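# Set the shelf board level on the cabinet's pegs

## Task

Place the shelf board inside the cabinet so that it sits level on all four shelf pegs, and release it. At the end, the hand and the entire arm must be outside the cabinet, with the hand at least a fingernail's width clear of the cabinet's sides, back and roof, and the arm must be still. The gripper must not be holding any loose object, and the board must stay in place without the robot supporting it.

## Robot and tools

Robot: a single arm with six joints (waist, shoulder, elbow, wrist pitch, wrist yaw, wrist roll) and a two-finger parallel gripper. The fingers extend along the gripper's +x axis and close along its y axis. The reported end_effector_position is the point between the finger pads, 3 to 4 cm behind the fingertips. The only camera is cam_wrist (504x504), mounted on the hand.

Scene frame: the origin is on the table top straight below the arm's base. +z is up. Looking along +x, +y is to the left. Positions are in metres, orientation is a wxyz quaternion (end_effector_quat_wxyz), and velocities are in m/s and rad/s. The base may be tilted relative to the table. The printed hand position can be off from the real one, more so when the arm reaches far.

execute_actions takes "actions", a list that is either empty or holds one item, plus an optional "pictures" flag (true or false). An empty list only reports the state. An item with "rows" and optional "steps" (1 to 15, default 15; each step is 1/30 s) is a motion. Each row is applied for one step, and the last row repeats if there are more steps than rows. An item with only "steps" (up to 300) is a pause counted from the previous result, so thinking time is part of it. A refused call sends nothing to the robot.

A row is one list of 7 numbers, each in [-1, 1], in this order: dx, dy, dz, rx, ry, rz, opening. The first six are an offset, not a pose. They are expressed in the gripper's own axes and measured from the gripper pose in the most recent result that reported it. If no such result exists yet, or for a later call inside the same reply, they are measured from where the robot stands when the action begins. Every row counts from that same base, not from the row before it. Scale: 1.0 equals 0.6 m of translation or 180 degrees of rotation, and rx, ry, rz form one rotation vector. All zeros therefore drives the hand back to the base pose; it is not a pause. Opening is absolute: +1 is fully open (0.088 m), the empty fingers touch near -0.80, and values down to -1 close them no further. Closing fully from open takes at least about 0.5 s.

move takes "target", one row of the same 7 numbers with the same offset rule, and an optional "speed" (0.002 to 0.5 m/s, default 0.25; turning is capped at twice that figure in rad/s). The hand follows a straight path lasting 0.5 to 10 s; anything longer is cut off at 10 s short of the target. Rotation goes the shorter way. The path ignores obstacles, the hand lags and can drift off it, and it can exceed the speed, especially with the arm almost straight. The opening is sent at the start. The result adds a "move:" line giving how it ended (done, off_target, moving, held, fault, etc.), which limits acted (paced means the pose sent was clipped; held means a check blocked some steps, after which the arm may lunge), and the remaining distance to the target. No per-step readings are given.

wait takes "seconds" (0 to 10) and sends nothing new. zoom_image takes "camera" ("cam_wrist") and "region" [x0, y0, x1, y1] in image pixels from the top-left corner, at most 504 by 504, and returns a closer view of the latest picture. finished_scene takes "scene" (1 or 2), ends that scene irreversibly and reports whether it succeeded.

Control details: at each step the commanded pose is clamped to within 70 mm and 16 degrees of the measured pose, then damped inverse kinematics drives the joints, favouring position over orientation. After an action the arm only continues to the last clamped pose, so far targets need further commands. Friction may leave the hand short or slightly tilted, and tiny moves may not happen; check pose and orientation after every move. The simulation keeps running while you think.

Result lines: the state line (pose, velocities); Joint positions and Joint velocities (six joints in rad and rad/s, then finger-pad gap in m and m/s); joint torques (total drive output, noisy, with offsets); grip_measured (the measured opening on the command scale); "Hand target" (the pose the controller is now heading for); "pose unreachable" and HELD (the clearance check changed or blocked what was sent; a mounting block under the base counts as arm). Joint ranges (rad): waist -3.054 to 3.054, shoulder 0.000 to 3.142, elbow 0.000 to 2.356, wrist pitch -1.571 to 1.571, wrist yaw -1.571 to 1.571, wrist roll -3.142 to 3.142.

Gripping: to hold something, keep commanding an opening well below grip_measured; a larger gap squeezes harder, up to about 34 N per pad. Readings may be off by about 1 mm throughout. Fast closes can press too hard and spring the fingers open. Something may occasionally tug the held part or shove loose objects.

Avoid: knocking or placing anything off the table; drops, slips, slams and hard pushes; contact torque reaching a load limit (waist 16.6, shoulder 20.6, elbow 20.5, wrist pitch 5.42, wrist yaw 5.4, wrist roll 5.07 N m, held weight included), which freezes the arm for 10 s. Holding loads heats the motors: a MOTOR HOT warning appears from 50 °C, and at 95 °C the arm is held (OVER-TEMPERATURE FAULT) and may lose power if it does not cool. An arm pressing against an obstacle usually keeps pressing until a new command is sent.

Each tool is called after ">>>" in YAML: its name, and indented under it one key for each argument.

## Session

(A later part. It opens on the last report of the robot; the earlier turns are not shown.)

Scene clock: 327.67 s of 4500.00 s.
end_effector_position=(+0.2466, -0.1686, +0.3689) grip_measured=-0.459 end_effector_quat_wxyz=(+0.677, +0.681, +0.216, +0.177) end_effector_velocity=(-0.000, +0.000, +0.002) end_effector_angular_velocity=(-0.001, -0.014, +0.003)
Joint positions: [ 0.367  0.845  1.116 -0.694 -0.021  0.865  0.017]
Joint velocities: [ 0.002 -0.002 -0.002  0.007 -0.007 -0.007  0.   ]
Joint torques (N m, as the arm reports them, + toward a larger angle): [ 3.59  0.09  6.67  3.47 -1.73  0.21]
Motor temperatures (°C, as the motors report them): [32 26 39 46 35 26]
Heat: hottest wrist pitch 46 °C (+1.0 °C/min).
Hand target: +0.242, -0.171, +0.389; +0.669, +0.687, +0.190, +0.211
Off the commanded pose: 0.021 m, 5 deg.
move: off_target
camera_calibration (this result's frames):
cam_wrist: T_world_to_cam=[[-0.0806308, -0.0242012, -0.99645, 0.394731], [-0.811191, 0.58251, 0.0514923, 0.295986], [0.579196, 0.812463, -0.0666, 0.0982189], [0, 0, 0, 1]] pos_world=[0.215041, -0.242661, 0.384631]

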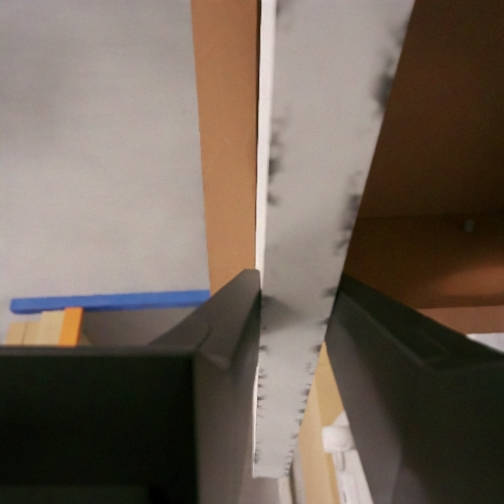

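>>> move:
  target: [-0.05,0.0,-0.012,0,0,0,-1]
  speed: 0.03

>>> move:
  target: [0.0,0.03,0.0,0,0,0.03,-1]
  speed: 0.03

Scene clock: 331.87 s of 4500.00 s.
end_effector_position=(+0.2210, -0.1738, +0.3613) grip_measured=-0.460 end_effector_quat_wxyz=(+0.679, +0.677, +0.231, +0.165) end_effector_velocity=(-0.002, +0.003, +0.000) end_effector_angular_velocity=(-0.006, -0.008, +0.016)
Joint positions: [ 0.406  0.775  1.127 -0.809  0.037  0.883  0.016]
Joint velocities: [ 0.007 -0.002 -0.002 -0.007 -0.007 -0.007 -0.   ]
Joint torques (N m, as the arm reports them, + toward a larger angle): [ 1.9   0.52  5.93  1.88 -0.83  0.01]
Motor temperatures (°C, as the motors report them): [32 26 39 49 35 26]
Heat: hottest wrist pitch 49 °C (+4.1 °C/min).
Hand target: +0.217, -0.178, +0.371; +0.677, +0.681, +0.216, +0.177
Off the commanded pose: 0.011 m, 2 deg.
move: off_target
camera_calibration (this result's frames):
cam_wrist: T_world_to_cam=[[-0.114475, -0.0441675, -0.992444, 0.387533], [-0.812118, 0.579531, 0.0678835, 0.27234], [0.572154, 0.813753, -0.102211, 0.131431], [0, 0, 0, 1]] pos_world=[0.190336, -0.247665, 0.379551]

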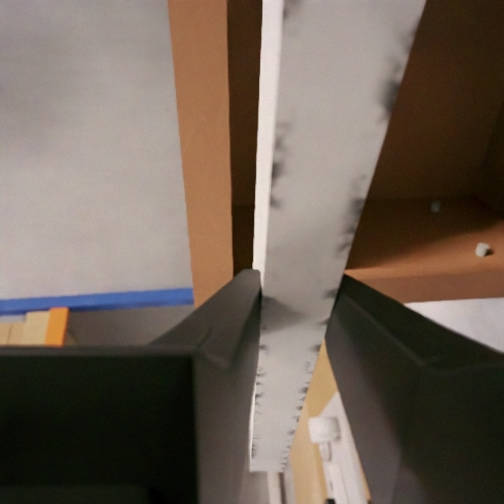

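Scene clock: 333.97 s of 4500.00 s.
end_effector_position=(+0.2246, -0.1694, +0.3696) grip_measured=-0.461 end_effector_quat_wxyz=(+0.672, +0.685, +0.213, +0.183) end_effector_velocity=(-0.001, +0.001, -0.006) end_effector_angular_velocity=(-0.005, +0.027, +0.003)
Joint positions: [ 0.42   0.773  1.102 -0.744  0.015  0.894  0.016]
Joint velocities: [-0.007 -0.002 -0.002 -0.022  0.007  0.007  0.   ]
Joint torques (N m, as the arm reports them, + toward a larger angle): [ 1.52  1.    5.75  2.18 -0.93 -0.21]
Motor temperatures (°C, as the motors report them): [32 26 39 49 35 26]
Heat: hottest wrist pitch 49 °C (+4.0 °C/min).
Hand target: +0.222, -0.174, +0.379; +0.671, +0.687, +0.198, +0.196
Off the commanded pose: 0.011 m, 2 deg.
move: off_target
camera_calibration (this result's frames):
cam_wrist: T_world_to_cam=[[-0.0722581, -0.0102619, -0.997333, 0.394418], [-0.814205, 0.578149, 0.0530415, 0.277905], [0.576063, 0.815867, -0.0501313, 0.106887], [0, 0, 0, 1]] pos_world=[0.193199, -0.243829, 0.383984]

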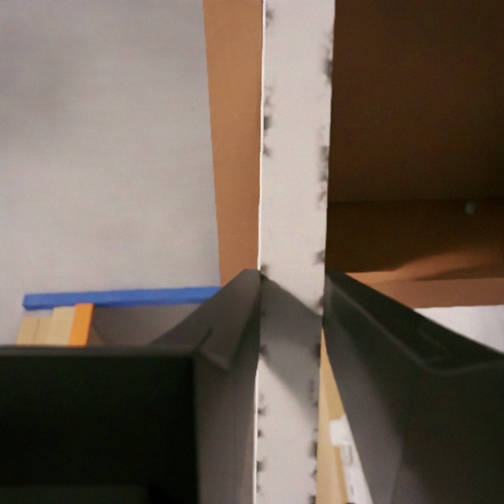

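>>> move:
  target: [0.0,0.03,0.0,0,-0.092,0.02,-1]
  speed: 0.03

Scene clock: 343.00 s of 4500.00 s.
end_effector_position=(+0.2296, -0.1662, +0.3768) grip_measured=-0.456 end_effector_quat_wxyz=(+0.698, +0.703, +0.108, +0.083) end_effector_velocity=(-0.002, +0.006, +0.000) end_effector_angular_velocity=(-0.011, -0.013, +0.029)
Joint positions: [ 0.759  0.721  0.928 -0.46   0.568  0.948  0.017]
Joint velocities: [ 0.007 -0.002 -0.007 -0.007 -0.022 -0.007  0.   ]
Joint torques (N m, as the arm reports them, + toward a larger angle): [ 2.48  1.44  4.64  2.52 -1.   -0.27]
Motor temperatures (°C, as the motors report them): [32 26 39 51 35 26]
Heat: hottest wrist pitch 51 °C (+6.1 °C/min). Fold the arm in close to its base before you think long.
Hand target: +0.225, -0.170, +0.387; +0.690, +0.710, +0.093, +0.103
Off the commanded pose: 0.012 m, 3 deg.
MOTOR HOT: a motor reached 50 °C. Now the hottest motor, joint 4 (wrist pitch), reports 51 °C. The temperature limit of the motors' drives, at which the controller stops the arm, is 95 °C. To cool a motor, set the load down, stop pushing, or move to a pose that needs little force.
move: off_target
camera_calibration (this result's frames):
cam_wrist: T_world_to_cam=[[-0.0651852, -0.00431374, -0.997864, 0.401541], [-0.610162, 0.791438, 0.0364373, 0.274566], [0.78959, 0.611234, -0.0542221, 0.0201978], [0, 0, 0, 1]] pos_world=[0.177757, -0.227916, 0.391774]

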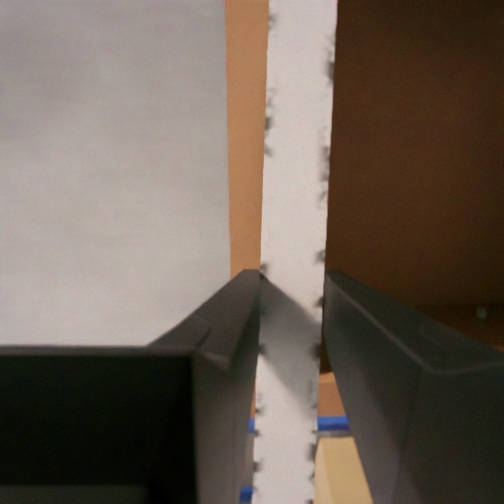

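>>> move:
  target: [0.083,0.018,-0.006,0,0.025,0.015,-1]
  speed: 0.015

Scene clock: 350.13 s of 4500.00 s.
end_effector_position=(+0.2777, -0.1499, +0.3721) grip_measured=-0.453 end_effector_quat_wxyz=(+0.695, +0.700, +0.130, +0.104) end_effector_velocity=(+0.000, -0.001, -0.003) end_effector_angular_velocity=(-0.023, +0.002, +0.002)
Joint positions: [ 0.546  0.873  0.93  -0.326  0.315  0.903  0.017]
Joint velocities: [-0.012 -0.002 -0.002 -0.007 -0.007 -0.022  0.   ]
Joint torques (N m, as the arm reports them, + toward a larger angle): [ 2.62  1.48  7.22  2.36 -1.31 -0.17]
Motor temperatures (°C, as the motors report them): [32 26 39 52 35 26]
Heat: hottest wrist pitch 52 °C (+8.1 °C/min). Fold the arm in close to its base before you think long.
Hand target: +0.276, -0.150, +0.385; +0.691, +0.702, +0.118, +0.127
Off the commanded pose: 0.014 m, 3 deg.
MOTOR HOT: still on. Now the hottest motor, joint 4 (wrist pitch), reports 52 °C; a drive's own limit is 95 °C.
move: off_target
camera_calibration (this result's frames):
cam_wrist: T_world_to_cam=[[-0.0661413, -0.00858329, -0.997773, 0.399664], [-0.657016, 0.752964, 0.0370755, 0.298225], [0.750969, 0.658005, -0.0554414, -0.00977738], [0, 0, 0, 1]] pos_world=[0.229716, -0.214689, 0.387175]

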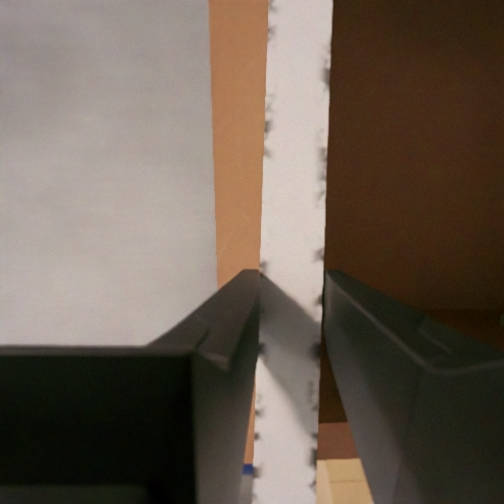

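>>> move:
  target: [-0.07,0.005,0.0,0,0,0.015,-1]
  speed: 0.04

>>> move:
  target: [0.0,0.035,0.0,0,0,0.025,-1]
  speed: 0.03

Scene clock: 355.73 s of 4500.00 s.
end_effector_position=(+0.2415, -0.1616, +0.3699) grip_measured=-0.451 end_effector_quat_wxyz=(+0.699, +0.696, +0.123, +0.108) end_effector_velocity=(-0.000, +0.003, -0.001) end_effector_angular_velocity=(-0.029, -0.001, +0.007)
Joint positions: [ 0.624  0.737  0.918 -0.442  0.386  0.907  0.017]
Joint velocities: [ 0.007  0.002 -0.002 -0.007  0.007 -0.022  0.   ]
Joint torques (N m, as the arm reports them, + toward a larger angle): [ 1.96  1.    4.91  1.86 -0.8   0.3 ]
Motor temperatures (°C, as the motors report them): [32 26 39 52 35 26]
Heat: hottest wrist pitch 52 °C (+8.1 °C/min). Fold the arm in close to its base before you think long.
Hand target: +0.238, -0.163, +0.377; +0.692, +0.702, +0.113, +0.120
Off the commanded pose: 0.008 m, 2 deg.
MOTOR HOT: still on. Now the hottest motor, joint 4 (wrist pitch), reports 52 °C; a drive's own limit is 95 °C.
move: done
camera_calibration (this result's frames):
cam_wrist: T_world_to_cam=[[-0.0489588, -0.0173917, -0.998649, 0.389756], [-0.654086, 0.756184, 0.0188974, 0.289911], [0.754834, 0.654128, -0.0483975, 0.0207933], [0, 0, 0, 1]] pos_world=[0.193013, -0.226049, 0.384757]

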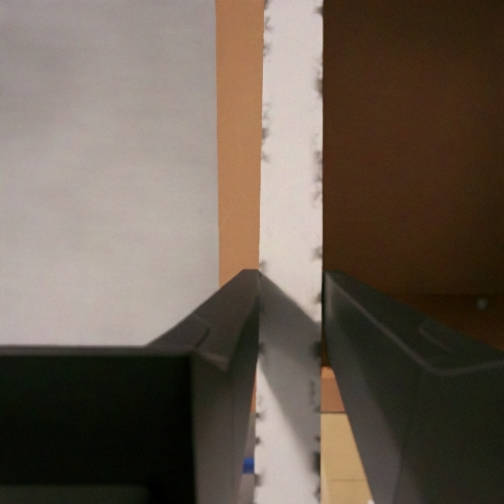

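Scene clock: 357.27 s of 4500.00 s.
end_effector_position=(+0.2446, -0.1604, +0.3769) grip_measured=-0.449 end_effector_quat_wxyz=(+0.700, +0.696, +0.110, +0.111) end_effector_velocity=(-0.001, +0.001, +0.002) end_effector_angular_velocity=(-0.001, -0.012, +0.003)
Joint positions: [ 0.644  0.752  0.915 -0.4    0.402  0.897  0.017]
Joint velocities: [ 0.002 -0.002 -0.002  0.007 -0.007 -0.007 -0.   ]
Joint torques (N m, as the arm reports them, + toward a larger angle): [ 2.81  2.    6.04  2.76 -1.14 -0.33]
Motor temperatures (°C, as the motors report them): [32 26 39 52 35 26]
Heat: hottest wrist pitch 52 °C (+7.0 °C/min). Fold the arm in close to its base before you think long.
Hand target: +0.242, -0.162, +0.391; +0.695, +0.700, +0.095, +0.135
Off the commanded pose: 0.014 m, 3 deg.
MOTOR HOT: still on. Now the hottest motor, joint 4 (wrist pitch), reports 52 °C; a drive's own limit is 95 °C.
move: off_target
camera_calibration (this result's frames):
cam_wrist: T_world_to_cam=[[-0.0271215, -0.014347, -0.999529, 0.392338], [-0.644523, 0.764557, 0.00651438, 0.29453], [0.764103, 0.644397, -0.0299829, 0.00721087], [0, 0, 0, 1]] pos_world=[0.194962, -0.224202, 0.390451]

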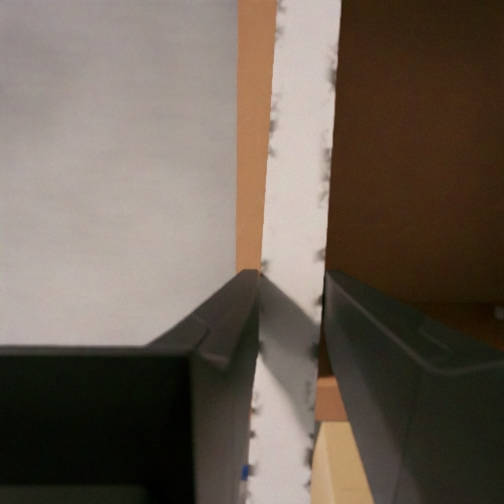

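>>> move:
  target: [-0.05,-0.005,0.0,0,0,0,-1]
  speed: 0.03

Scene clock: 360.43 s of 4500.00 s.
end_effector_position=(+0.2198, -0.1639, +0.3650) grip_measured=-0.448 end_effector_quat_wxyz=(+0.710, +0.686, +0.123, +0.099) end_effector_velocity=(-0.002, +0.003, +0.000) end_effector_angular_velocity=(+0.018, +0.001, +0.014)
Joint positions: [ 0.735  0.67   0.911 -0.526  0.513  0.917  0.017]
Joint velocities: [ 0.007 -0.002 -0.002 -0.007 -0.007  0.022 -0.   ]
Joint torques (N m, as the arm reports them, + toward a larger angle): [ 1.7   1.69  5.56  1.93 -0.71  0.3 ]
Motor temperatures (°C, as the motors report them): [32 26 39 53 35 26]
Heat: hottest wrist pitch 53 °C (+8.0 °C/min). Fold the arm in close to its base before you think long.
Hand target: +0.216, -0.170, +0.374; +0.700, +0.696, +0.110, +0.111
Off the commanded pose: 0.011 m, 3 deg.
MOTOR HOT: still on. Now the hottest motor, joint 4 (wrist pitch), reports 53 °C; a drive's own limit is 95 °C.
move: off_target
camera_calibration (this result's frames):
cam_wrist: T_world_to_cam=[[-0.0577814, -0.0478082, -0.997184, 0.380174], [-0.645688, 0.763601, 0.000804586, 0.28349], [0.761412, 0.643916, -0.0749911, 0.0450775], [0, 0, 0, 1]] pos_world=[0.170691, -0.227324, 0.382256]

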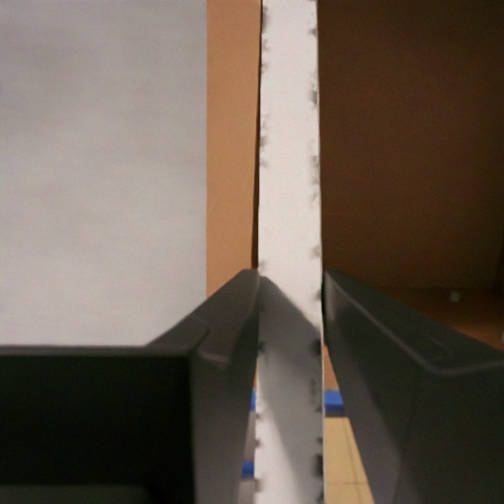

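>>> move:
  target: [-0.01,0.0,0.0,0,-0.09,0.01,-1]
  speed: 0.03

>>> move:
  target: [0.0,0.09,0.0,0,0,0.02,-1]
  speed: 0.03

Scene clock: 370.03 s of 4500.00 s.
end_effector_position=(+0.2164, -0.1651, +0.3603) grip_measured=-0.448 end_effector_quat_wxyz=(+0.724, +0.690, +0.018, -0.001) end_effector_velocity=(+0.000, -0.002, -0.000) end_effector_angular_velocity=(-0.008, -0.001, -0.014)
Joint positions: [ 0.964  0.622  0.693 -0.128  0.959  0.782  0.017]
Joint velocities: [-0.002 -0.002 -0.007  0.022  0.007 -0.022 -0.   ]
Joint torques (N m, as the arm reports them, + toward a larger angle): [ 1.66  2.18  4.23  1.6  -0.83 -0.17]
Motor temperatures (°C, as the motors report them): [31 26 38 52 34 26]
Heat: hottest wrist pitch 52 °C (+7.1 °C/min). Fold the arm in close to its base before you think long.
Hand target: +0.214, -0.166, +0.365; +0.719, +0.695, +0.011, +0.012
Off the commanded pose: 0.006 m, 2 deg.
MOTOR HOT: still on. Now the hottest motor, joint 4 (wrist pitch), reports 52 °C; a drive's own limit is 95 °C.
move: done
camera_calibration (this result's frames):
cam_wrist: T_world_to_cam=[[-0.0555254, -0.0489173, -0.997258, 0.374548], [-0.39942, 0.916487, -0.0227164, 0.262647], [0.915085, 0.397063, -0.0704269, -0.0276148], [0, 0, 0, 1]] pos_world=[0.150973, -0.211426, 0.377542]

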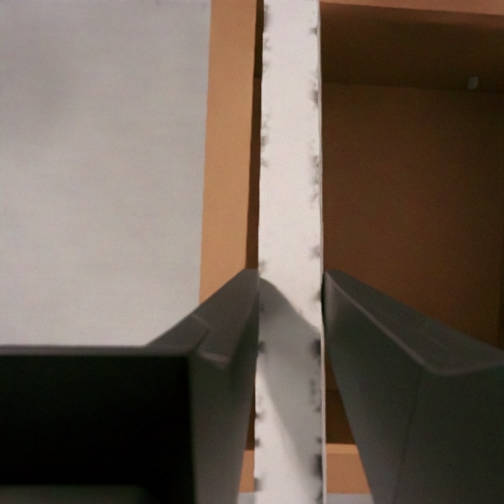

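Scene clock: 372.13 s of 4500.00 s.
end_effector_position=(+0.2196, -0.1634, +0.4035) grip_measured=-0.440 end_effector_quat_wxyz=(+0.728, +0.685, +0.002, +0.002) end_effector_velocity=(+0.000, +0.005, +0.001) end_effector_angular_velocity=(-0.033, -0.013, +0.021)
Joint positions: [ 1.073  0.77   0.804 -0.036  1.063  0.725  0.017]
Joint velocities: [ 0.002  0.002 -0.002 -0.007 -0.022 -0.022 -0.   ]
Joint torques (N m, as the arm reports them, + toward a larger angle): [ 2.37  4.29  6.22  1.58 -1.13 -0.31]
Motor temperatures (°C, as the motors report them): [31 26 38 52 34 26]
Heat: hottest wrist pitch 52 °C (+7.1 °C/min). Fold the arm in close to its base before you think long.
Hand target: +0.218, -0.163, +0.414; +0.724, +0.690, -0.004, +0.022
Off the commanded pose: 0.011 m, 3 deg.
MOTOR HOT: still on. Now the hottest motor, joint 4 (wrist pitch), reports 52 °C; a drive's own limit is 95 °C.
move: off_target
camera_calibration (this result's frames):
cam_wrist: T_world_to_cam=[[-0.0296804, -0.0600325, -0.997755, 0.410676], [-0.381976, 0.923116, -0.0441789, 0.269201], [0.923696, 0.379807, -0.0503294, -0.0409791], [0, 0, 0, 1]] pos_world=[0.15287, -0.208285, 0.419585]

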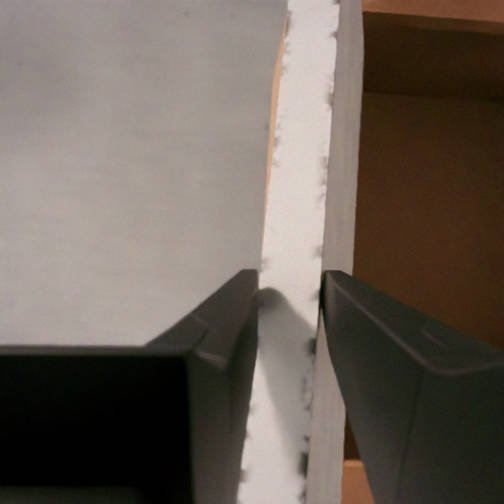

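>>> move:
  target: [0.0,-0.075,0.0,0,0,-0.02,-1]
  speed: 0.03

Scene clock: 383.33 s of 4500.00 s.
end_effector_position=(+0.2208, -0.1652, +0.3551) grip_measured=-0.440 end_effector_quat_wxyz=(+0.735, +0.676, +0.028, -0.032) end_effector_velocity=(-0.000, +0.004, -0.003) end_effector_angular_velocity=(-0.024, -0.000, +0.021)
Joint positions: [ 0.959  0.659  0.705 -0.142  1.016  0.781  0.017]
Joint velocities: [-0.007 -0.007 -0.007 -0.022 -0.022 -0.007  0.   ]
Joint torques (N m, as the arm reports them, + toward a larger angle): [ 1.22  2.1   4.24  1.29 -0.92  0.33]
Motor temperatures (°C, as the motors report them): [31 27 38 50 35 26]
Heat: hottest wrist pitch 50 °C (+5.0 °C/min). Fold the arm in close to its base before you think long.
Hand target: +0.219, -0.166, +0.359; +0.728, +0.685, +0.024, -0.021
Off the commanded pose: 0.004 m, 2 deg.
MOTOR HOT: still on. Now the hottest motor, joint 4 (wrist pitch), reports 50 °C; a drive's own limit is 95 °C.
move: done
camera_calibration (this result's frames):
cam_wrist: T_world_to_cam=[[-0.114485, -0.082059, -0.99003, 0.374637], [-0.373245, 0.927121, -0.0336836, 0.264195], [0.920642, 0.365667, -0.136769, -0.0148549], [0, 0, 0, 1]] pos_world=[0.155176, -0.208767, 0.377769]

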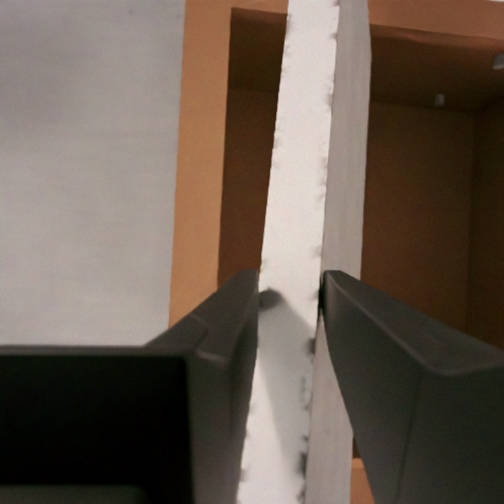

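>>> move:
  target: [0.0,0.18,0.0,0,0,0.0,-1]
  speed: 0.03

Scene clock: 397.43 s of 4500.00 s.
end_effector_position=(+0.2303, -0.1576, +0.4605) grip_measured=-0.782 end_effector_quat_wxyz=(+0.736, +0.675, +0.028, -0.032) end_effector_velocity=(-0.000, +0.002, +0.001) end_effector_angular_velocity=(-0.022, -0.001, +0.013)
Joint positions: [ 1.159  1.047  1.115 -0.213  1.216  0.832  0.001]
Joint velocities: [ 0.002  0.002  0.007 -0.022 -0.007 -0.007  0.   ]
Joint torques (N m, as the arm reports them, + toward a larger angle): [ 1.44  4.27  4.46  0.7  -0.27  0.25]
Motor temperatures (°C, as the motors report them): [31 27 38 48 34 26]
Heat: hottest wrist pitch 48 °C (-2.0 °C/min). Fold the arm in close to its base before you think long.
Hand target: +0.230, -0.156, +0.462; +0.735, +0.676, +0.028, -0.031
Off the commanded pose: 0.002 m, 0 deg.
MOTOR HOT: still on. Now the hottest motor, joint 4 (wrist pitch), reports 48 °C; a drive's own limit is 95 °C.
move: done
camera_calibration (this result's frames):
cam_wrist: T_world_to_cam=[[-0.114924, -0.0847312, -0.989754, 0.48021], [-0.372551, 0.927308, -0.036127, 0.265316], [0.920868, 0.364582, -0.138137, -0.0115592], [0, 0, 0, 1]] pos_world=[0.164676, -0.201127, 0.483279]

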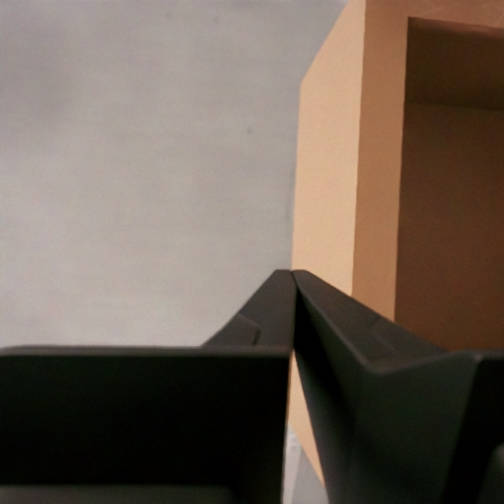

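>>> move:
  target: [-0.03,0.0,0.0,-0.48,0,0,1]
  speed: 0.12

>>> move:
  target: [0.0,0.0,0.0,0,0.25,0,1]
  speed: 0.12

Scene clock: 406.63 s of 4500.00 s.
end_effector_position=(+0.2138, -0.1538, +0.4610) grip_measured=+1.000 end_effector_quat_wxyz=(+0.999, -0.014, +0.045, -0.003) end_effector_velocity=(+0.001, -0.001, -0.000) end_effector_angular_velocity=(-0.014, -0.000, +0.001)
Joint positions: [ 1.244  1.042  1.124 -0.289  1.301 -0.617  0.088]
Joint velocities: [-0.007 -0.002 -0.002  0.007 -0.007 -0.022  0.   ]
Joint torques (N m, as the arm reports them, + toward a larger angle): [ 1.56  2.58  4.16  1.15 -0.3  -0.25]
Motor temperatures (°C, as the motors report them): [31 27 37 46 34 26]
Heat: hottest wrist pitch 46 °C (-5.0 °C/min).
Hand target: +0.212, -0.157, +0.462; +0.999, -0.012, +0.043, -0.004
Off the commanded pose: 0.004 m, 0 deg.
MOTOR HOT: cleared. Now the hottest motor, joint 4 (wrist pitch), reports 46 °C.
move: done
camera_calibration (this result's frames):
cam_wrist: T_world_to_cam=[[-0.0353375, -0.998887, 0.0312562, -0.149128], [-0.458207, -0.0116006, -0.88877, 0.522632], [0.888143, -0.0457287, -0.457287, 0.093346], [0, 0, 0, 1]] pos_world=[0.1513, -0.13863, 0.511847]

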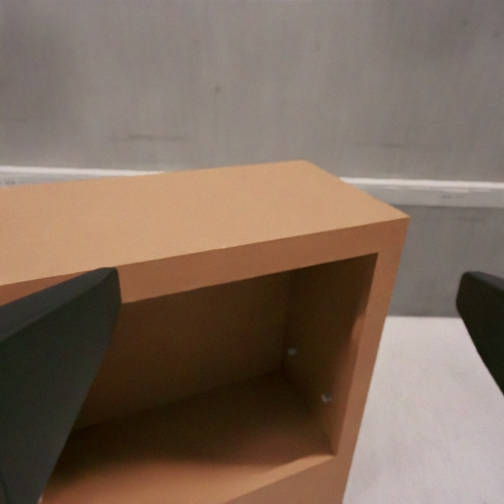

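Scene clock: 410.20 s of 4500.00 s.
end_effector_position=(+0.2132, -0.1541, +0.4601) grip_measured=+1.000 end_effector_quat_wxyz=(+0.974, +0.031, +0.212, +0.077) end_effector_velocity=(-0.000, -0.001, -0.002) end_effector_angular_velocity=(+0.003, +0.011, +0.016)
Joint positions: [ 1.205  1.421  1.802 -1.563  1.123  0.381  0.088]
Joint velocities: [-0.007 -0.002  0.007 -0.007 -0.022 -0.007  0.   ]
Joint torques (N m, as the arm reports them, + toward a larger angle): [ 1.29  4.02  3.03  1.16  0.03 -0.14]
Motor temperatures (°C, as the motors report them): [31 27 37 46 33 26]
Heat: hottest wrist pitch 46 °C (-6.0 °C/min).
Hand target: +0.214, -0.153, +0.460; +0.973, +0.028, +0.214, +0.078
Off the commanded pose: 0.001 m, 28 deg; orientation clipped at the last step of the last action.
joint sent to its limit — the command would take joint 4 (wrist pitch) past its lower limit, so that joint was sent only as far as its limit.
move: off_target; limits=paced
camera_calibration (this result's frames):
cam_wrist: T_world_to_cam=[[0.10854, -0.990755, -0.0813822, -0.127023], [-0.726836, -0.0232436, -0.686417, 0.483852], [0.67818, 0.133655, -0.72264, 0.287957], [0, 0, 0, 1]] pos_world=[0.170181, -0.153089, 0.529876]

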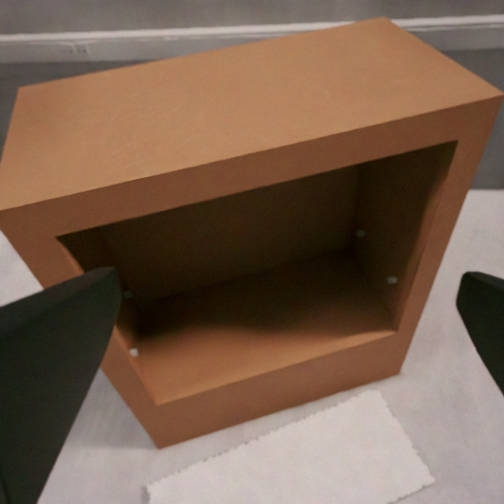

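>>> move:
  target: [0.22,-0.093,-0.552,0.436,0.101,-0.038,0.2]
  speed: 0.15

Scene clock: 454.43 s of 4500.00 s.
end_effector_position=(+0.2026, -0.1815, +0.1040) grip_measured=+0.200 end_effector_quat_wxyz=(+0.698, +0.616, +0.344, -0.124) end_effector_velocity=(+0.000, -0.001, -0.001) end_effector_angular_velocity=(+0.005, -0.009, -0.002)
Joint positions: [-0.574  0.632  0.524 -0.577 -0.177  0.393  0.049]
Joint velocities: [-0.017  0.002 -0.002  0.007 -0.022 -0.007 -0.   ]
Joint torques (N m, as the arm reports them, + toward a larger angle): [ 0.46 -1.65  4.23  0.92 -0.51 -0.25]
Motor temperatures (°C, as the motors report them): [30 27 36 43 32 26]
Heat: hottest wrist pitch 43 °C (-6.0 °C/min).
Hand target: +0.202, -0.179, +0.101; +0.696, +0.615, +0.349, -0.122
Off the commanded pose: 0.005 m, 1 deg.
After step 90, 36.17 s passed at rest.
move: done
camera_calibration (this result's frames):
cam_wrist: T_world_to_cam=[[-0.618635, -0.217078, -0.755095, 0.17576], [-0.571959, 0.78334, 0.243397, 0.249402], [0.538659, 0.582457, -0.608761, 0.139362], [0, 0, 0, 1]] pos_world=[0.17631, -0.238385, 0.156849]

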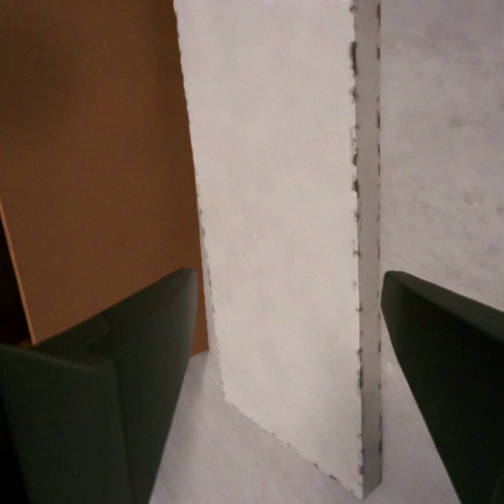

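>>> move:
  target: [0.056,-0.067,-0.033,0,0,0,0.2]
  speed: 0.05

Scene clock: 464.33 s of 4500.00 s.
end_effector_position=(+0.1971, -0.1657, +0.0546) grip_measured=+0.200 end_effector_quat_wxyz=(+0.700, +0.616, +0.339, -0.126) end_effector_velocity=(+0.001, -0.001, +0.001) end_effector_angular_velocity=(-0.007, -0.010, +0.001)
Joint positions: [-0.765  0.691  0.35  -0.363 -0.324  0.27   0.049]
Joint velocities: [-0.002 -0.002 -0.002  0.007 -0.007 -0.007  0.   ]
Joint torques (N m, as the arm reports them, + toward a larger angle): [ 0.6  -1.95  3.53  0.84 -0.52 -0.31]
Motor temperatures (°C, as the motors report them): [30 27 36 42 32 26]
Heat: hottest wrist pitch 42 °C (-5.0 °C/min).
Hand target: +0.196, -0.163, +0.052; +0.698, +0.616, +0.343, -0.124
Off the commanded pose: 0.004 m, 1 deg.
After step 90, 5.47 s passed at rest.
move: done
camera_calibration (this result's frames):
cam_wrist: T_world_to_cam=[[-0.616293, -0.215717, -0.757396, 0.138431], [-0.566687, 0.78932, 0.236304, 0.246242], [0.546853, 0.57484, -0.608696, 0.100164], [0, 0, 0, 1]] pos_world=[0.170081, -0.22208, 0.107628]

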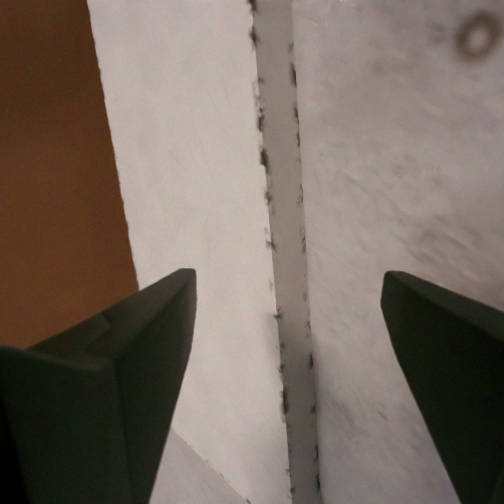

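>>> move:
  target: [0.058,0.035,0,0,0,0,0.2]
  speed: 0.02

Scene clock: 470.13 s of 4500.00 s.
end_effector_position=(+0.2353, -0.1565, +0.0508) grip_measured=+0.200 end_effector_quat_wxyz=(+0.703, +0.614, +0.335, -0.127) end_effector_velocity=(-0.002, +0.002, -0.004) end_effector_angular_velocity=(-0.008, +0.024, +0.009)
Joint positions: [-0.563  0.875  0.345 -0.131 -0.166  0.398  0.049]
Joint velocities: [ 0.002  0.007 -0.002 -0.007  0.022 -0.007 -0.   ]
Joint torques (N m, as the arm reports them, + toward a larger angle): [ 2.09 -1.98  3.65  0.93 -0.39  0.19]
Motor temperatures (°C, as the motors report them): [30 27 36 42 32 26]
Heat: hottest wrist pitch 42 °C (-4.0 °C/min).
Hand target: +0.235, -0.153, +0.049; +0.700, +0.616, +0.339, -0.126
Off the commanded pose: 0.004 m, 1 deg.
After step 90, 0.50 s passed at rest.
move: done
camera_calibration (this result's frames):
cam_wrist: T_world_to_cam=[[-0.61266, -0.220263, -0.759034, 0.159523], [-0.564809, 0.793804, 0.225537, 0.262394], [0.552847, 0.566886, -0.610738, 0.0691723], [0, 0, 0, 1]] pos_world=[0.207694, -0.212365, 0.10415]

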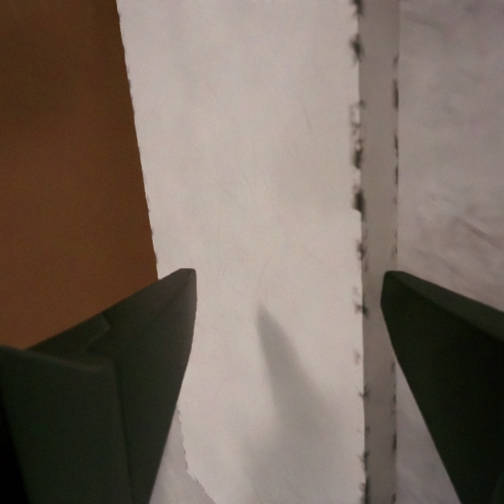

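>>> move:
  target: [0.038,0.032,0.006,0,0,0,0.2]
  speed: 0.015

Scene clock: 474.03 s of 4500.00 s.
end_effector_position=(+0.2619, -0.1496, +0.0500) grip_measured=+0.200 end_effector_quat_wxyz=(+0.704, +0.612, +0.337, -0.128) end_effector_velocity=(+0.002, +0.003, +0.001) end_effector_angular_velocity=(-0.000, -0.011, +0.014)
Joint positions: [-0.452  1.021  0.374 -0.01  -0.074  0.464  0.049]
Joint velocities: [ 0.007  0.007 -0.002  0.007 -0.007 -0.007 -0.001]
Joint torques (N m, as the arm reports them, + toward a larger angle): [ 2.27 -2.26  5.12  1.01 -0.45  0.29]
Motor temperatures (°C, as the motors report them): [30 27 36 41 32 26]
Heat: hottest wrist pitch 41 °C (-4.0 °C/min).
Hand target: +0.264, -0.151, +0.051; +0.703, +0.614, +0.335, -0.127
Off the commanded pose: 0.003 m, 0 deg.
move: done
camera_calibration (this result's frames):
cam_wrist: T_world_to_cam=[[-0.615312, -0.22428, -0.755705, 0.176696], [-0.566279, 0.792673, 0.225826, 0.272349], [0.548378, 0.566894, -0.614746, 0.051367], [0, 0, 0, 1]] pos_world=[0.23478, -0.205374, 0.103604]

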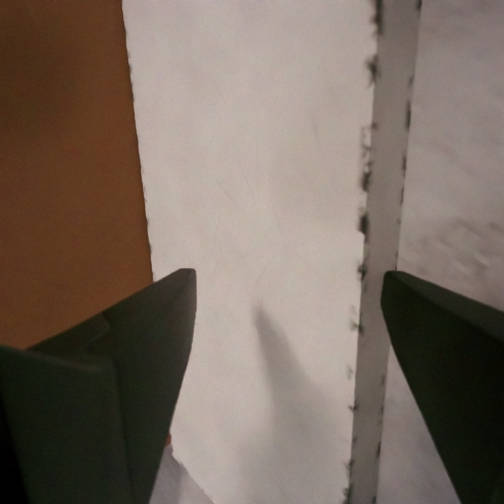

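>>> move:
  target: [0.03,0.026,0.006,0,0,0,0.2]
  speed: 0.015

Scene clock: 477.67 s of 4500.00 s.
end_effector_position=(+0.2667, -0.1486, +0.0449) grip_measured=+0.206 end_effector_quat_wxyz=(+0.699, +0.604, +0.351, -0.156) end_effector_velocity=(-0.002, +0.000, -0.002) end_effector_angular_velocity=(-0.006, +0.010, +0.005)
Joint positions: [-0.401  1.069  0.389  0.008  0.028  0.504  0.049]
Joint velocities: [-0.002 -0.002 -0.002 -0.007  0.007 -0.007 -0.   ]
Joint torques (N m, as the arm reports them, + toward a larger angle): [ 3.61  3.57  7.51  4.06 -1.77  0.07]
Motor temperatures (°C, as the motors report them): [30 27 36 42 32 26]
Heat: hottest wrist pitch 42 °C (-3.0 °C/min).
Hand target: +0.283, -0.146, +0.052; +0.704, +0.612, +0.338, -0.128
Off the commanded pose: 0.020 m, 4 deg.
move: off_target
camera_calibration (this result's frames):
cam_wrist: T_world_to_cam=[[-0.66241, -0.228383, -0.713481, 0.186095], [-0.538084, 0.807695, 0.241027, 0.269408], [0.521228, 0.543571, -0.657914, 0.0507888], [0, 0, 0, 1]] pos_world=[0.241763, -0.202706, 0.101255]

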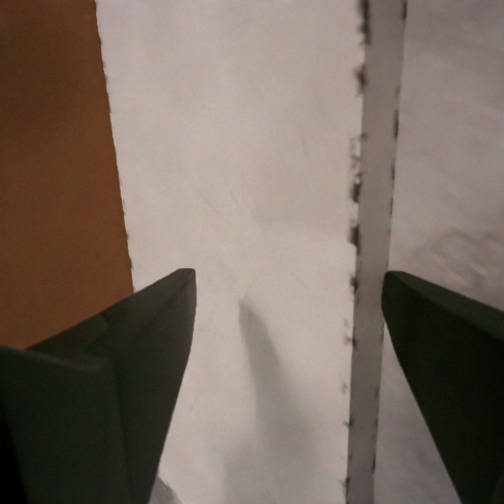

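>>> move:
  target: [-0.011,0.036,0,0,0,0.01,0.2]
  speed: 0.01

Scene clock: 482.67 s of 4500.00 s.
end_effector_position=(+0.2663, -0.1474, +0.0516) grip_measured=+0.206 end_effector_quat_wxyz=(+0.695, +0.600, +0.358, -0.170) end_effector_velocity=(-0.002, +0.002, -0.001) end_effector_angular_velocity=(-0.004, +0.013, +0.015)
Joint positions: [-0.345  1.051  0.406 -0.041  0.102  0.546  0.049]
Joint velocities: [ 0.002 -0.002  0.002 -0.022  0.007 -0.007 -0.   ]
Joint torques (N m, as the arm reports them, + toward a larger angle): [ 4.45 -3.81  6.17  1.34 -1.49  0.31]
Motor temperatures (°C, as the motors report them): [31 27 36 45 33 26]
Heat: hottest wrist pitch 45 °C (+0.0 °C/min).
Hand target: +0.275, -0.145, +0.065; +0.701, +0.609, +0.342, -0.144
Off the commanded pose: 0.017 m, 4 deg.
move: off_target
camera_calibration (this result's frames):
cam_wrist: T_world_to_cam=[[-0.68642, -0.228269, -0.690449, 0.196106], [-0.522789, 0.814878, 0.250331, 0.263172], [0.505489, 0.532792, -0.678685, 0.0584111], [0, 0, 0, 1]] pos_world=[0.242668, -0.200809, 0.109164]

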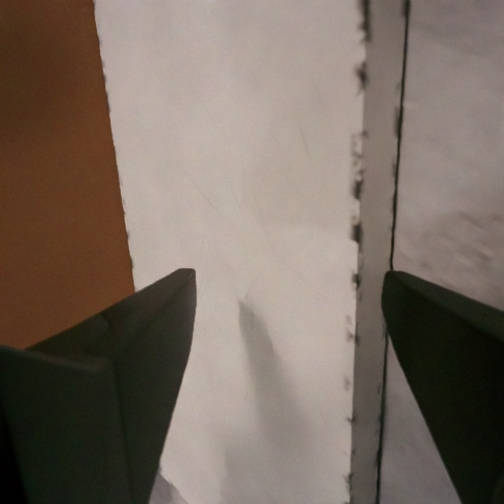

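>>> move:
  target: [-0.025,0.045,0,0,0,0.03,0.2]
  speed: 0.01

Scene clock: 490.10 s of 4500.00 s.
end_effector_position=(+0.2649, -0.1460, +0.0677) grip_measured=+0.206 end_effector_quat_wxyz=(+0.697, +0.606, +0.347, -0.162) end_effector_velocity=(+0.001, -0.000, +0.001) end_effector_angular_velocity=(-0.003, -0.010, +0.001)
Joint positions: [-0.298  0.986  0.41  -0.092  0.115  0.578  0.049]
Joint velocities: [-0.002 -0.002 -0.002  0.007 -0.007 -0.007  0.   ]
Joint torques (N m, as the arm reports them, + toward a larger angle): [ 4.25 -3.09  6.42  1.52 -1.47  0.33]
Motor temperatures (°C, as the motors report them): [31 27 37 45 33 26]
Heat: hottest wrist pitch 45 °C (+1.0 °C/min).
Hand target: +0.274, -0.144, +0.081; +0.703, +0.616, +0.330, -0.137
Off the commanded pose: 0.017 m, 4 deg.
move: off_target
camera_calibration (this result's frames):
cam_wrist: T_world_to_cam=[[-0.667231, -0.217612, -0.712354, 0.204525], [-0.524586, 0.816236, 0.242011, 0.258415], [0.528785, 0.535168, -0.658773, 0.0621085], [0, 0, 0, 1]] pos_world=[0.239184, -0.199659, 0.12407]

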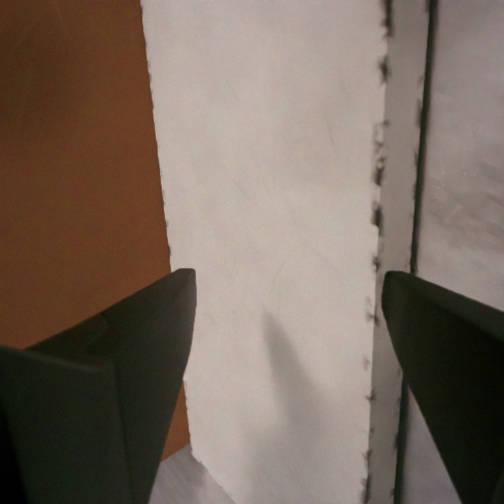

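>>> move:
  target: [-0.06,-0.03,0,0,0,0,0.2]
  speed: 0.02

Scene clock: 546.10 s of 4500.00 s.
end_effector_position=(+0.2300, -0.1580, +0.0806) grip_measured=+0.200 end_effector_quat_wxyz=(+0.697, +0.608, +0.344, -0.162) end_effector_velocity=(-0.003, +0.000, -0.001) end_effector_angular_velocity=(+0.006, +0.016, -0.002)
Joint positions: [-0.374  0.755  0.406 -0.311  0.054  0.535  0.049]
Joint velocities: [-0.002 -0.007  0.002 -0.022  0.007  0.007 -0.   ]
Joint torques (N m, as the arm reports them, + toward a larger angle): [ 0.89 -2.94  4.15  0.85 -0.48 -0.24]
Motor temperatures (°C, as the motors report them): [34 27 39 45 37 26]
Heat: hottest wrist pitch 45 °C (+0.0 °C/min).
Hand target: +0.228, -0.157, +0.079; +0.697, +0.606, +0.346, -0.162
Off the commanded pose: 0.003 m, 0 deg.
After step 90, 50.73 s passed at rest.
move: done
camera_calibration (this result's frames):
cam_wrist: T_world_to_cam=[[-0.666127, -0.212845, -0.714823, 0.188537], [-0.521214, 0.818389, 0.242024, 0.246343], [0.533489, 0.533794, -0.656089, 0.0939725], [0, 0, 0, 1]] pos_world=[0.203853, -0.211637, 0.136804]

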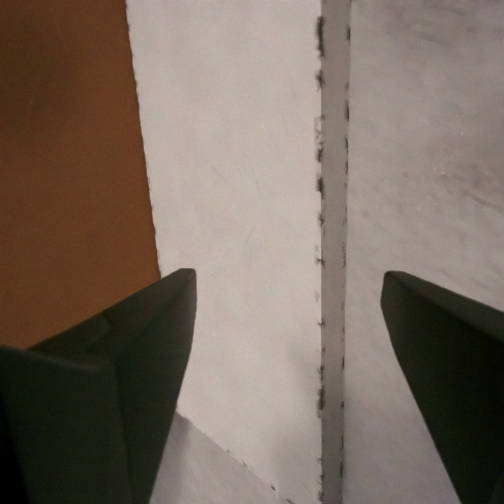

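>>> move:
  target: [-0.3,0.3,-0.1,-0.5,0,0,0.2]
  speed: 0.2

>>> move:
  target: [0,0,0,0.25,-0.1,0.45,0.2]
  speed: 0.2

Scene clock: 553.47 s of 4500.00 s.
end_effector_position=(+0.2023, -0.0975, +0.3308) grip_measured=+0.200 end_effector_quat_wxyz=(+0.921, -0.057, +0.364, +0.128) end_effector_velocity=(-0.004, -0.001, -0.003) end_effector_angular_velocity=(-0.022, +0.020, +0.032)
Joint positions: [ 1.068  1.292  1.295 -1.511  0.901  0.418  0.049]
Joint velocities: [ 0.002  0.002  0.007 -0.037 -0.022 -0.007 -0.   ]
Joint torques (N m, as the arm reports them, + toward a larger angle): [ 1.99  2.28  5.06  1.07  0.27 -0.22]
Motor temperatures (°C, as the motors report them): [33 27 39 44 36 26]
Heat: hottest wrist pitch 44 °C (-1.0 °C/min).
Hand target: +0.203, -0.097, +0.333; +0.921, -0.062, +0.363, +0.130
Off the commanded pose: 0.003 m, 1 deg.
After step 90, 0.03 s passed at rest.
move: done
camera_calibration (this result's frames):
cam_wrist: T_world_to_cam=[[0.256223, -0.96607, 0.0325368, -0.145443], [-0.875292, -0.246166, -0.416253, 0.307427], [0.410139, 0.0781745, -0.908666, 0.304715], [0, 0, 0, 1]] pos_world=[0.181378, -0.0886509, 0.409584]

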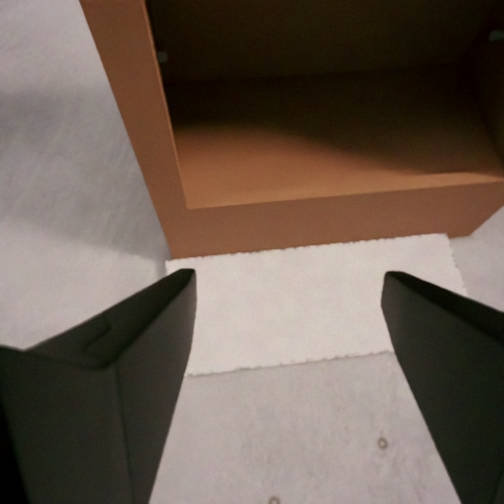

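Scene clock: 557.97 s of 4500.00 s.
end_effector_position=(+0.2015, -0.1005, +0.3345) grip_measured=+0.200 end_effector_quat_wxyz=(+0.621, +0.526, +0.190, +0.549) end_effector_velocity=(-0.004, +0.000, +0.000) end_effector_angular_velocity=(+0.017, +0.004, +0.016)
Joint positions: [-0.062  0.954  0.939 -0.947 -1.085 -0.013  0.049]
Joint velocities: [-0.007 -0.002 -0.002 -0.022 -0.022 -0.007 -0.   ]
Joint torques (N m, as the arm reports them, + toward a larger angle): [ 1.41 -1.22  3.67  0.84 -0.57 -0.03]
Motor temperatures (°C, as the motors report them): [33 26 38 44 36 26]
Heat: hottest wrist pitch 44 °C (-1.0 °C/min).
Hand target: +0.202, -0.099, +0.332; +0.618, +0.529, +0.194, +0.548
Off the commanded pose: 0.005 m, 1 deg.
move: done
camera_calibration (this result's frames):
cam_wrist: T_world_to_cam=[[0.470688, 0.129445, -0.872753, 0.221481], [-0.882267, 0.0775619, -0.464315, 0.357568], [0.00758916, 0.988549, 0.150712, 0.126856], [0, 0, 0, 1]] pos_world=[0.210259, -0.181806, 0.340203]

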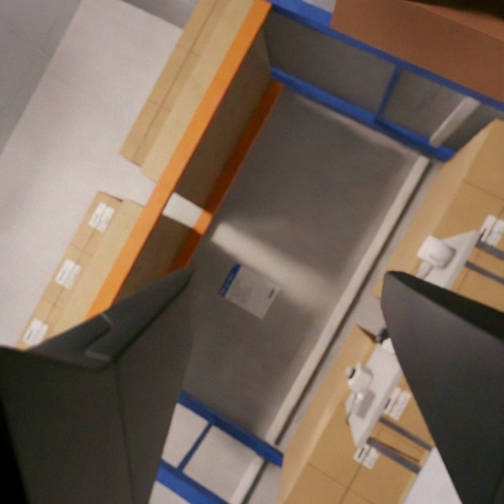

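>>> move:
  target: [-0.233,-0.378,-0.074,0.172,-0.212,-0.393,0.2]
  speed: 0.15

Scene clock: 633.53 s of 4500.00 s.
end_effector_position=(+0.2281, -0.1726, +0.0772) grip_measured=+0.200 end_effector_quat_wxyz=(+0.695, +0.593, +0.377, -0.153) end_effector_velocity=(+0.000, -0.001, +0.000) end_effector_angular_velocity=(-0.013, -0.003, -0.000)
Joint positions: [-0.455  0.818  0.497 -0.403  0.     0.449  0.049]
Joint velocities: [ 0.002 -0.002 -0.002  0.007  0.007 -0.007 -0.   ]
Joint torques (N m, as the arm reports them, + toward a larger angle): [ 1.72 -2.24  3.93  0.94 -0.34  0.21]
Motor temperatures (°C, as the motors report them): [30 26 36 39 33 26]
Heat: hottest wrist pitch 39 °C (-3.0 °C/min).
Hand target: +0.228, -0.169, +0.075; +0.691, +0.594, +0.382, -0.153
Off the commanded pose: 0.005 m, 1 deg.
After step 90, 67.17 s passed at rest.
move: done
camera_calibration (this result's frames):
cam_wrist: T_world_to_cam=[[-0.679968, -0.256543, -0.686898, 0.175229], [-0.561277, 0.784907, 0.262467, 0.259929], [0.471817, 0.564009, -0.677704, 0.121514], [0, 0, 0, 1]] pos_world=[0.20771, -0.227602, 0.134492]

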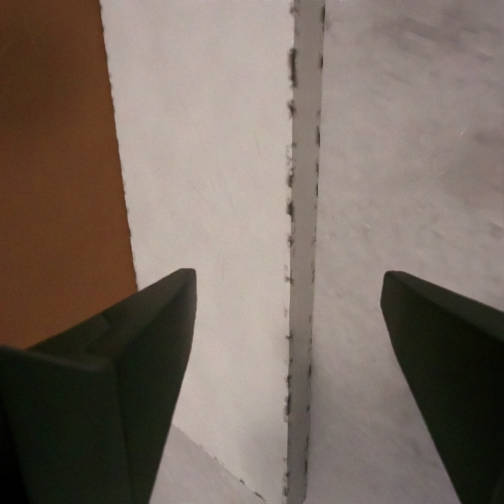

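>>> move:
  target: [0.072,-0.003,0.004,0,0,0,0.2]
  speed: 0.03

>>> move:
  target: [0.028,0.022,0.0,0,0,0,0.2]
  speed: 0.01

Scene clock: 638.17 s of 4500.00 s.
end_effector_position=(+0.2575, -0.1682, +0.0488) grip_measured=+0.200 end_effector_quat_wxyz=(+0.696, +0.595, +0.371, -0.155) end_effector_velocity=(-0.003, +0.001, -0.004) end_effector_angular_velocity=(-0.004, +0.017, +0.005)
Joint positions: [-0.469  1.027  0.47  -0.154 -0.011  0.444  0.049]
Joint velocities: [-0.007  0.002 -0.002 -0.007  0.007 -0.007 -0.   ]
Joint torques (N m, as the arm reports them, + toward a larger angle): [ 1.73 -2.69  3.52  0.87 -0.41 -0.26]
Motor temperatures (°C, as the motors report them): [30 26 36 39 33 26]
Heat: hottest wrist pitch 39 °C (-3.0 °C/min).
Hand target: +0.256, -0.165, +0.045; +0.695, +0.593, +0.377, -0.153
Off the commanded pose: 0.005 m, 1 deg.
move: done
camera_calibration (this result's frames):
cam_wrist: T_world_to_cam=[[-0.6774, -0.251369, -0.691334, 0.17717], [-0.555422, 0.79098, 0.256627, 0.280236], [0.482323, 0.557821, -0.675426, 0.0821016], [0, 0, 0, 1]] pos_world=[0.236065, -0.222924, 0.106021]

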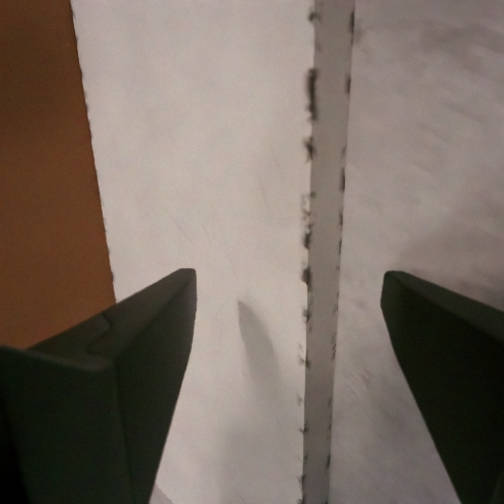

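Scene clock: 640.53 s of 4500.00 s.
end_effector_position=(+0.2730, -0.1619, +0.0463) grip_measured=+0.201 end_effector_quat_wxyz=(+0.697, +0.592, +0.373, -0.158) end_effector_velocity=(-0.005, +0.004, -0.004) end_effector_angular_velocity=(+0.011, +0.026, +0.008)
Joint positions: [-0.411  1.11   0.482 -0.086  0.041  0.479  0.049]
Joint velocities: [-0.002 -0.002 -0.007 -0.022  0.007  0.007 -0.   ]
Joint torques (N m, as the arm reports them, + toward a larger angle): [ 3.03 -1.21  4.89  1.63 -0.59  0.22]
Motor temperatures (°C, as the motors report them): [30 26 36 39 33 26]
Heat: hottest wrist pitch 39 °C (-3.0 °C/min).
Hand target: +0.277, -0.161, +0.046; +0.696, +0.594, +0.371, -0.155
Off the commanded pose: 0.005 m, 0 deg.
move: done
camera_calibration (this result's frames):
cam_wrist: T_world_to_cam=[[-0.681594, -0.255355, -0.685728, 0.187827], [-0.553447, 0.792942, 0.254831, 0.284361], [0.47867, 0.553206, -0.68179, 0.0699634], [0, 0, 0, 1]] pos_world=[0.251912, -0.216224, 0.104035]

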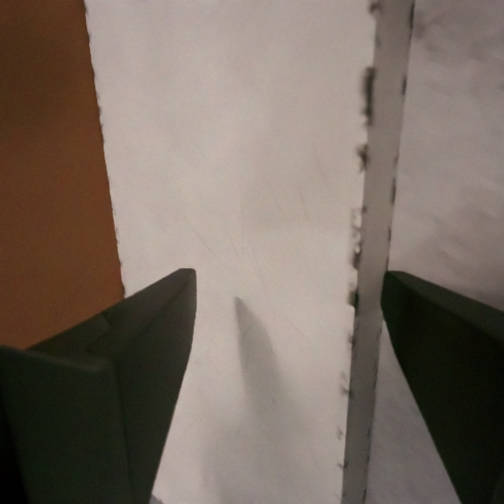

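>>> move:
  target: [-0.012,0.035,0.0,0,0,0,0.2]
  speed: 0.008

Scene clock: 645.53 s of 4500.00 s.
end_effector_position=(+0.2740, -0.1592, +0.0546) grip_measured=+0.204 end_effector_quat_wxyz=(+0.691, +0.584, +0.388, -0.176) end_effector_velocity=(-0.002, +0.001, -0.001) end_effector_angular_velocity=(-0.016, +0.004, +0.020)
Joint positions: [-0.335  1.107  0.515 -0.152  0.142  0.537  0.049]
Joint velocities: [ 0.002 -0.002 -0.002 -0.007  0.007 -0.022 -0.   ]
Joint torques (N m, as the arm reports them, + toward a larger angle): [ 4.42 -4.11  5.92  1.12 -1.21  0.28]
Motor temperatures (°C, as the motors report them): [31 26 36 39 33 26]
Heat: hottest wrist pitch 39 °C (-2.0 °C/min).
Hand target: +0.282, -0.158, +0.066; +0.697, +0.592, +0.373, -0.158
Off the commanded pose: 0.014 m, 3 deg.
move: off_target
camera_calibration (this result's frames):
cam_wrist: T_world_to_cam=[[-0.715578, -0.262247, -0.647437, 0.201014], [-0.537889, 0.798208, 0.271183, 0.276323], [0.445673, 0.542301, -0.71224, 0.0825642], [0, 0, 0, 1]] pos_world=[0.255676, -0.212623, 0.114015]

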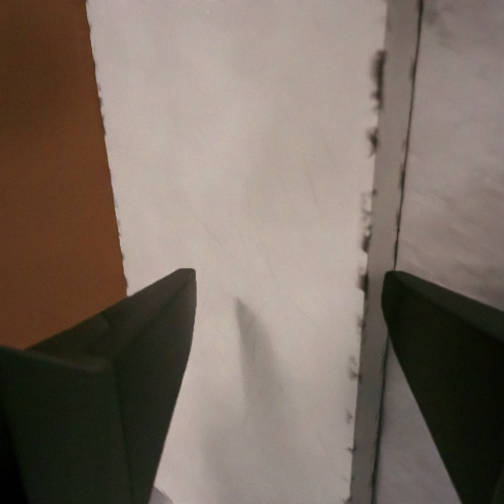

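>>> move:
  target: [-0.02,0.05,0.0,0,0,0.02,0.2]
  speed: 0.008

Scene clock: 651.67 s of 4500.00 s.
end_effector_position=(+0.2745, -0.1569, +0.0672) grip_measured=+0.207 end_effector_quat_wxyz=(+0.689, +0.582, +0.391, -0.185) end_effector_velocity=(-0.006, +0.007, -0.002) end_effector_angular_velocity=(+0.013, +0.024, +0.042)
Joint positions: [-0.268  1.086  0.539 -0.21   0.208  0.59   0.049]
Joint velocities: [ 0.002 -0.002  0.002 -0.051 -0.007 -0.007  0.   ]
Joint torques (N m, as the arm reports them, + toward a larger angle): [ 5.23 -3.43  6.85  1.83 -1.69  0.26]
Motor temperatures (°C, as the motors report them): [31 26 37 39 33 26]
Heat: hottest wrist pitch 39 °C (-2.0 °C/min).
Hand target: +0.286, -0.154, +0.084; +0.696, +0.595, +0.370, -0.154
Off the commanded pose: 0.021 m, 5 deg.
move: off_target
camera_calibration (this result's frames):
cam_wrist: T_world_to_cam=[[-0.727898, -0.259394, -0.634727, 0.213081], [-0.527112, 0.803716, 0.276031, 0.268965], [0.43854, 0.535495, -0.721753, 0.0915928], [0, 0, 0, 1]] pos_world=[0.256709, -0.209947, 0.127113]

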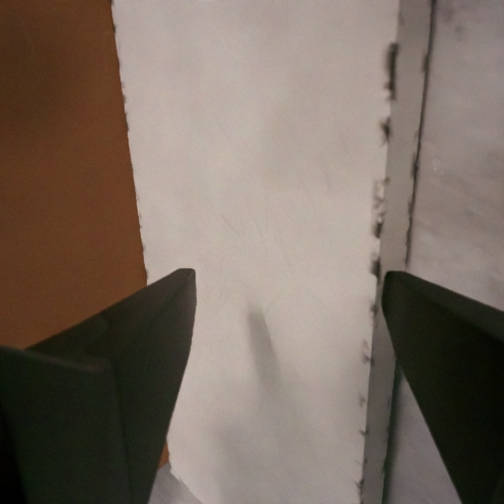

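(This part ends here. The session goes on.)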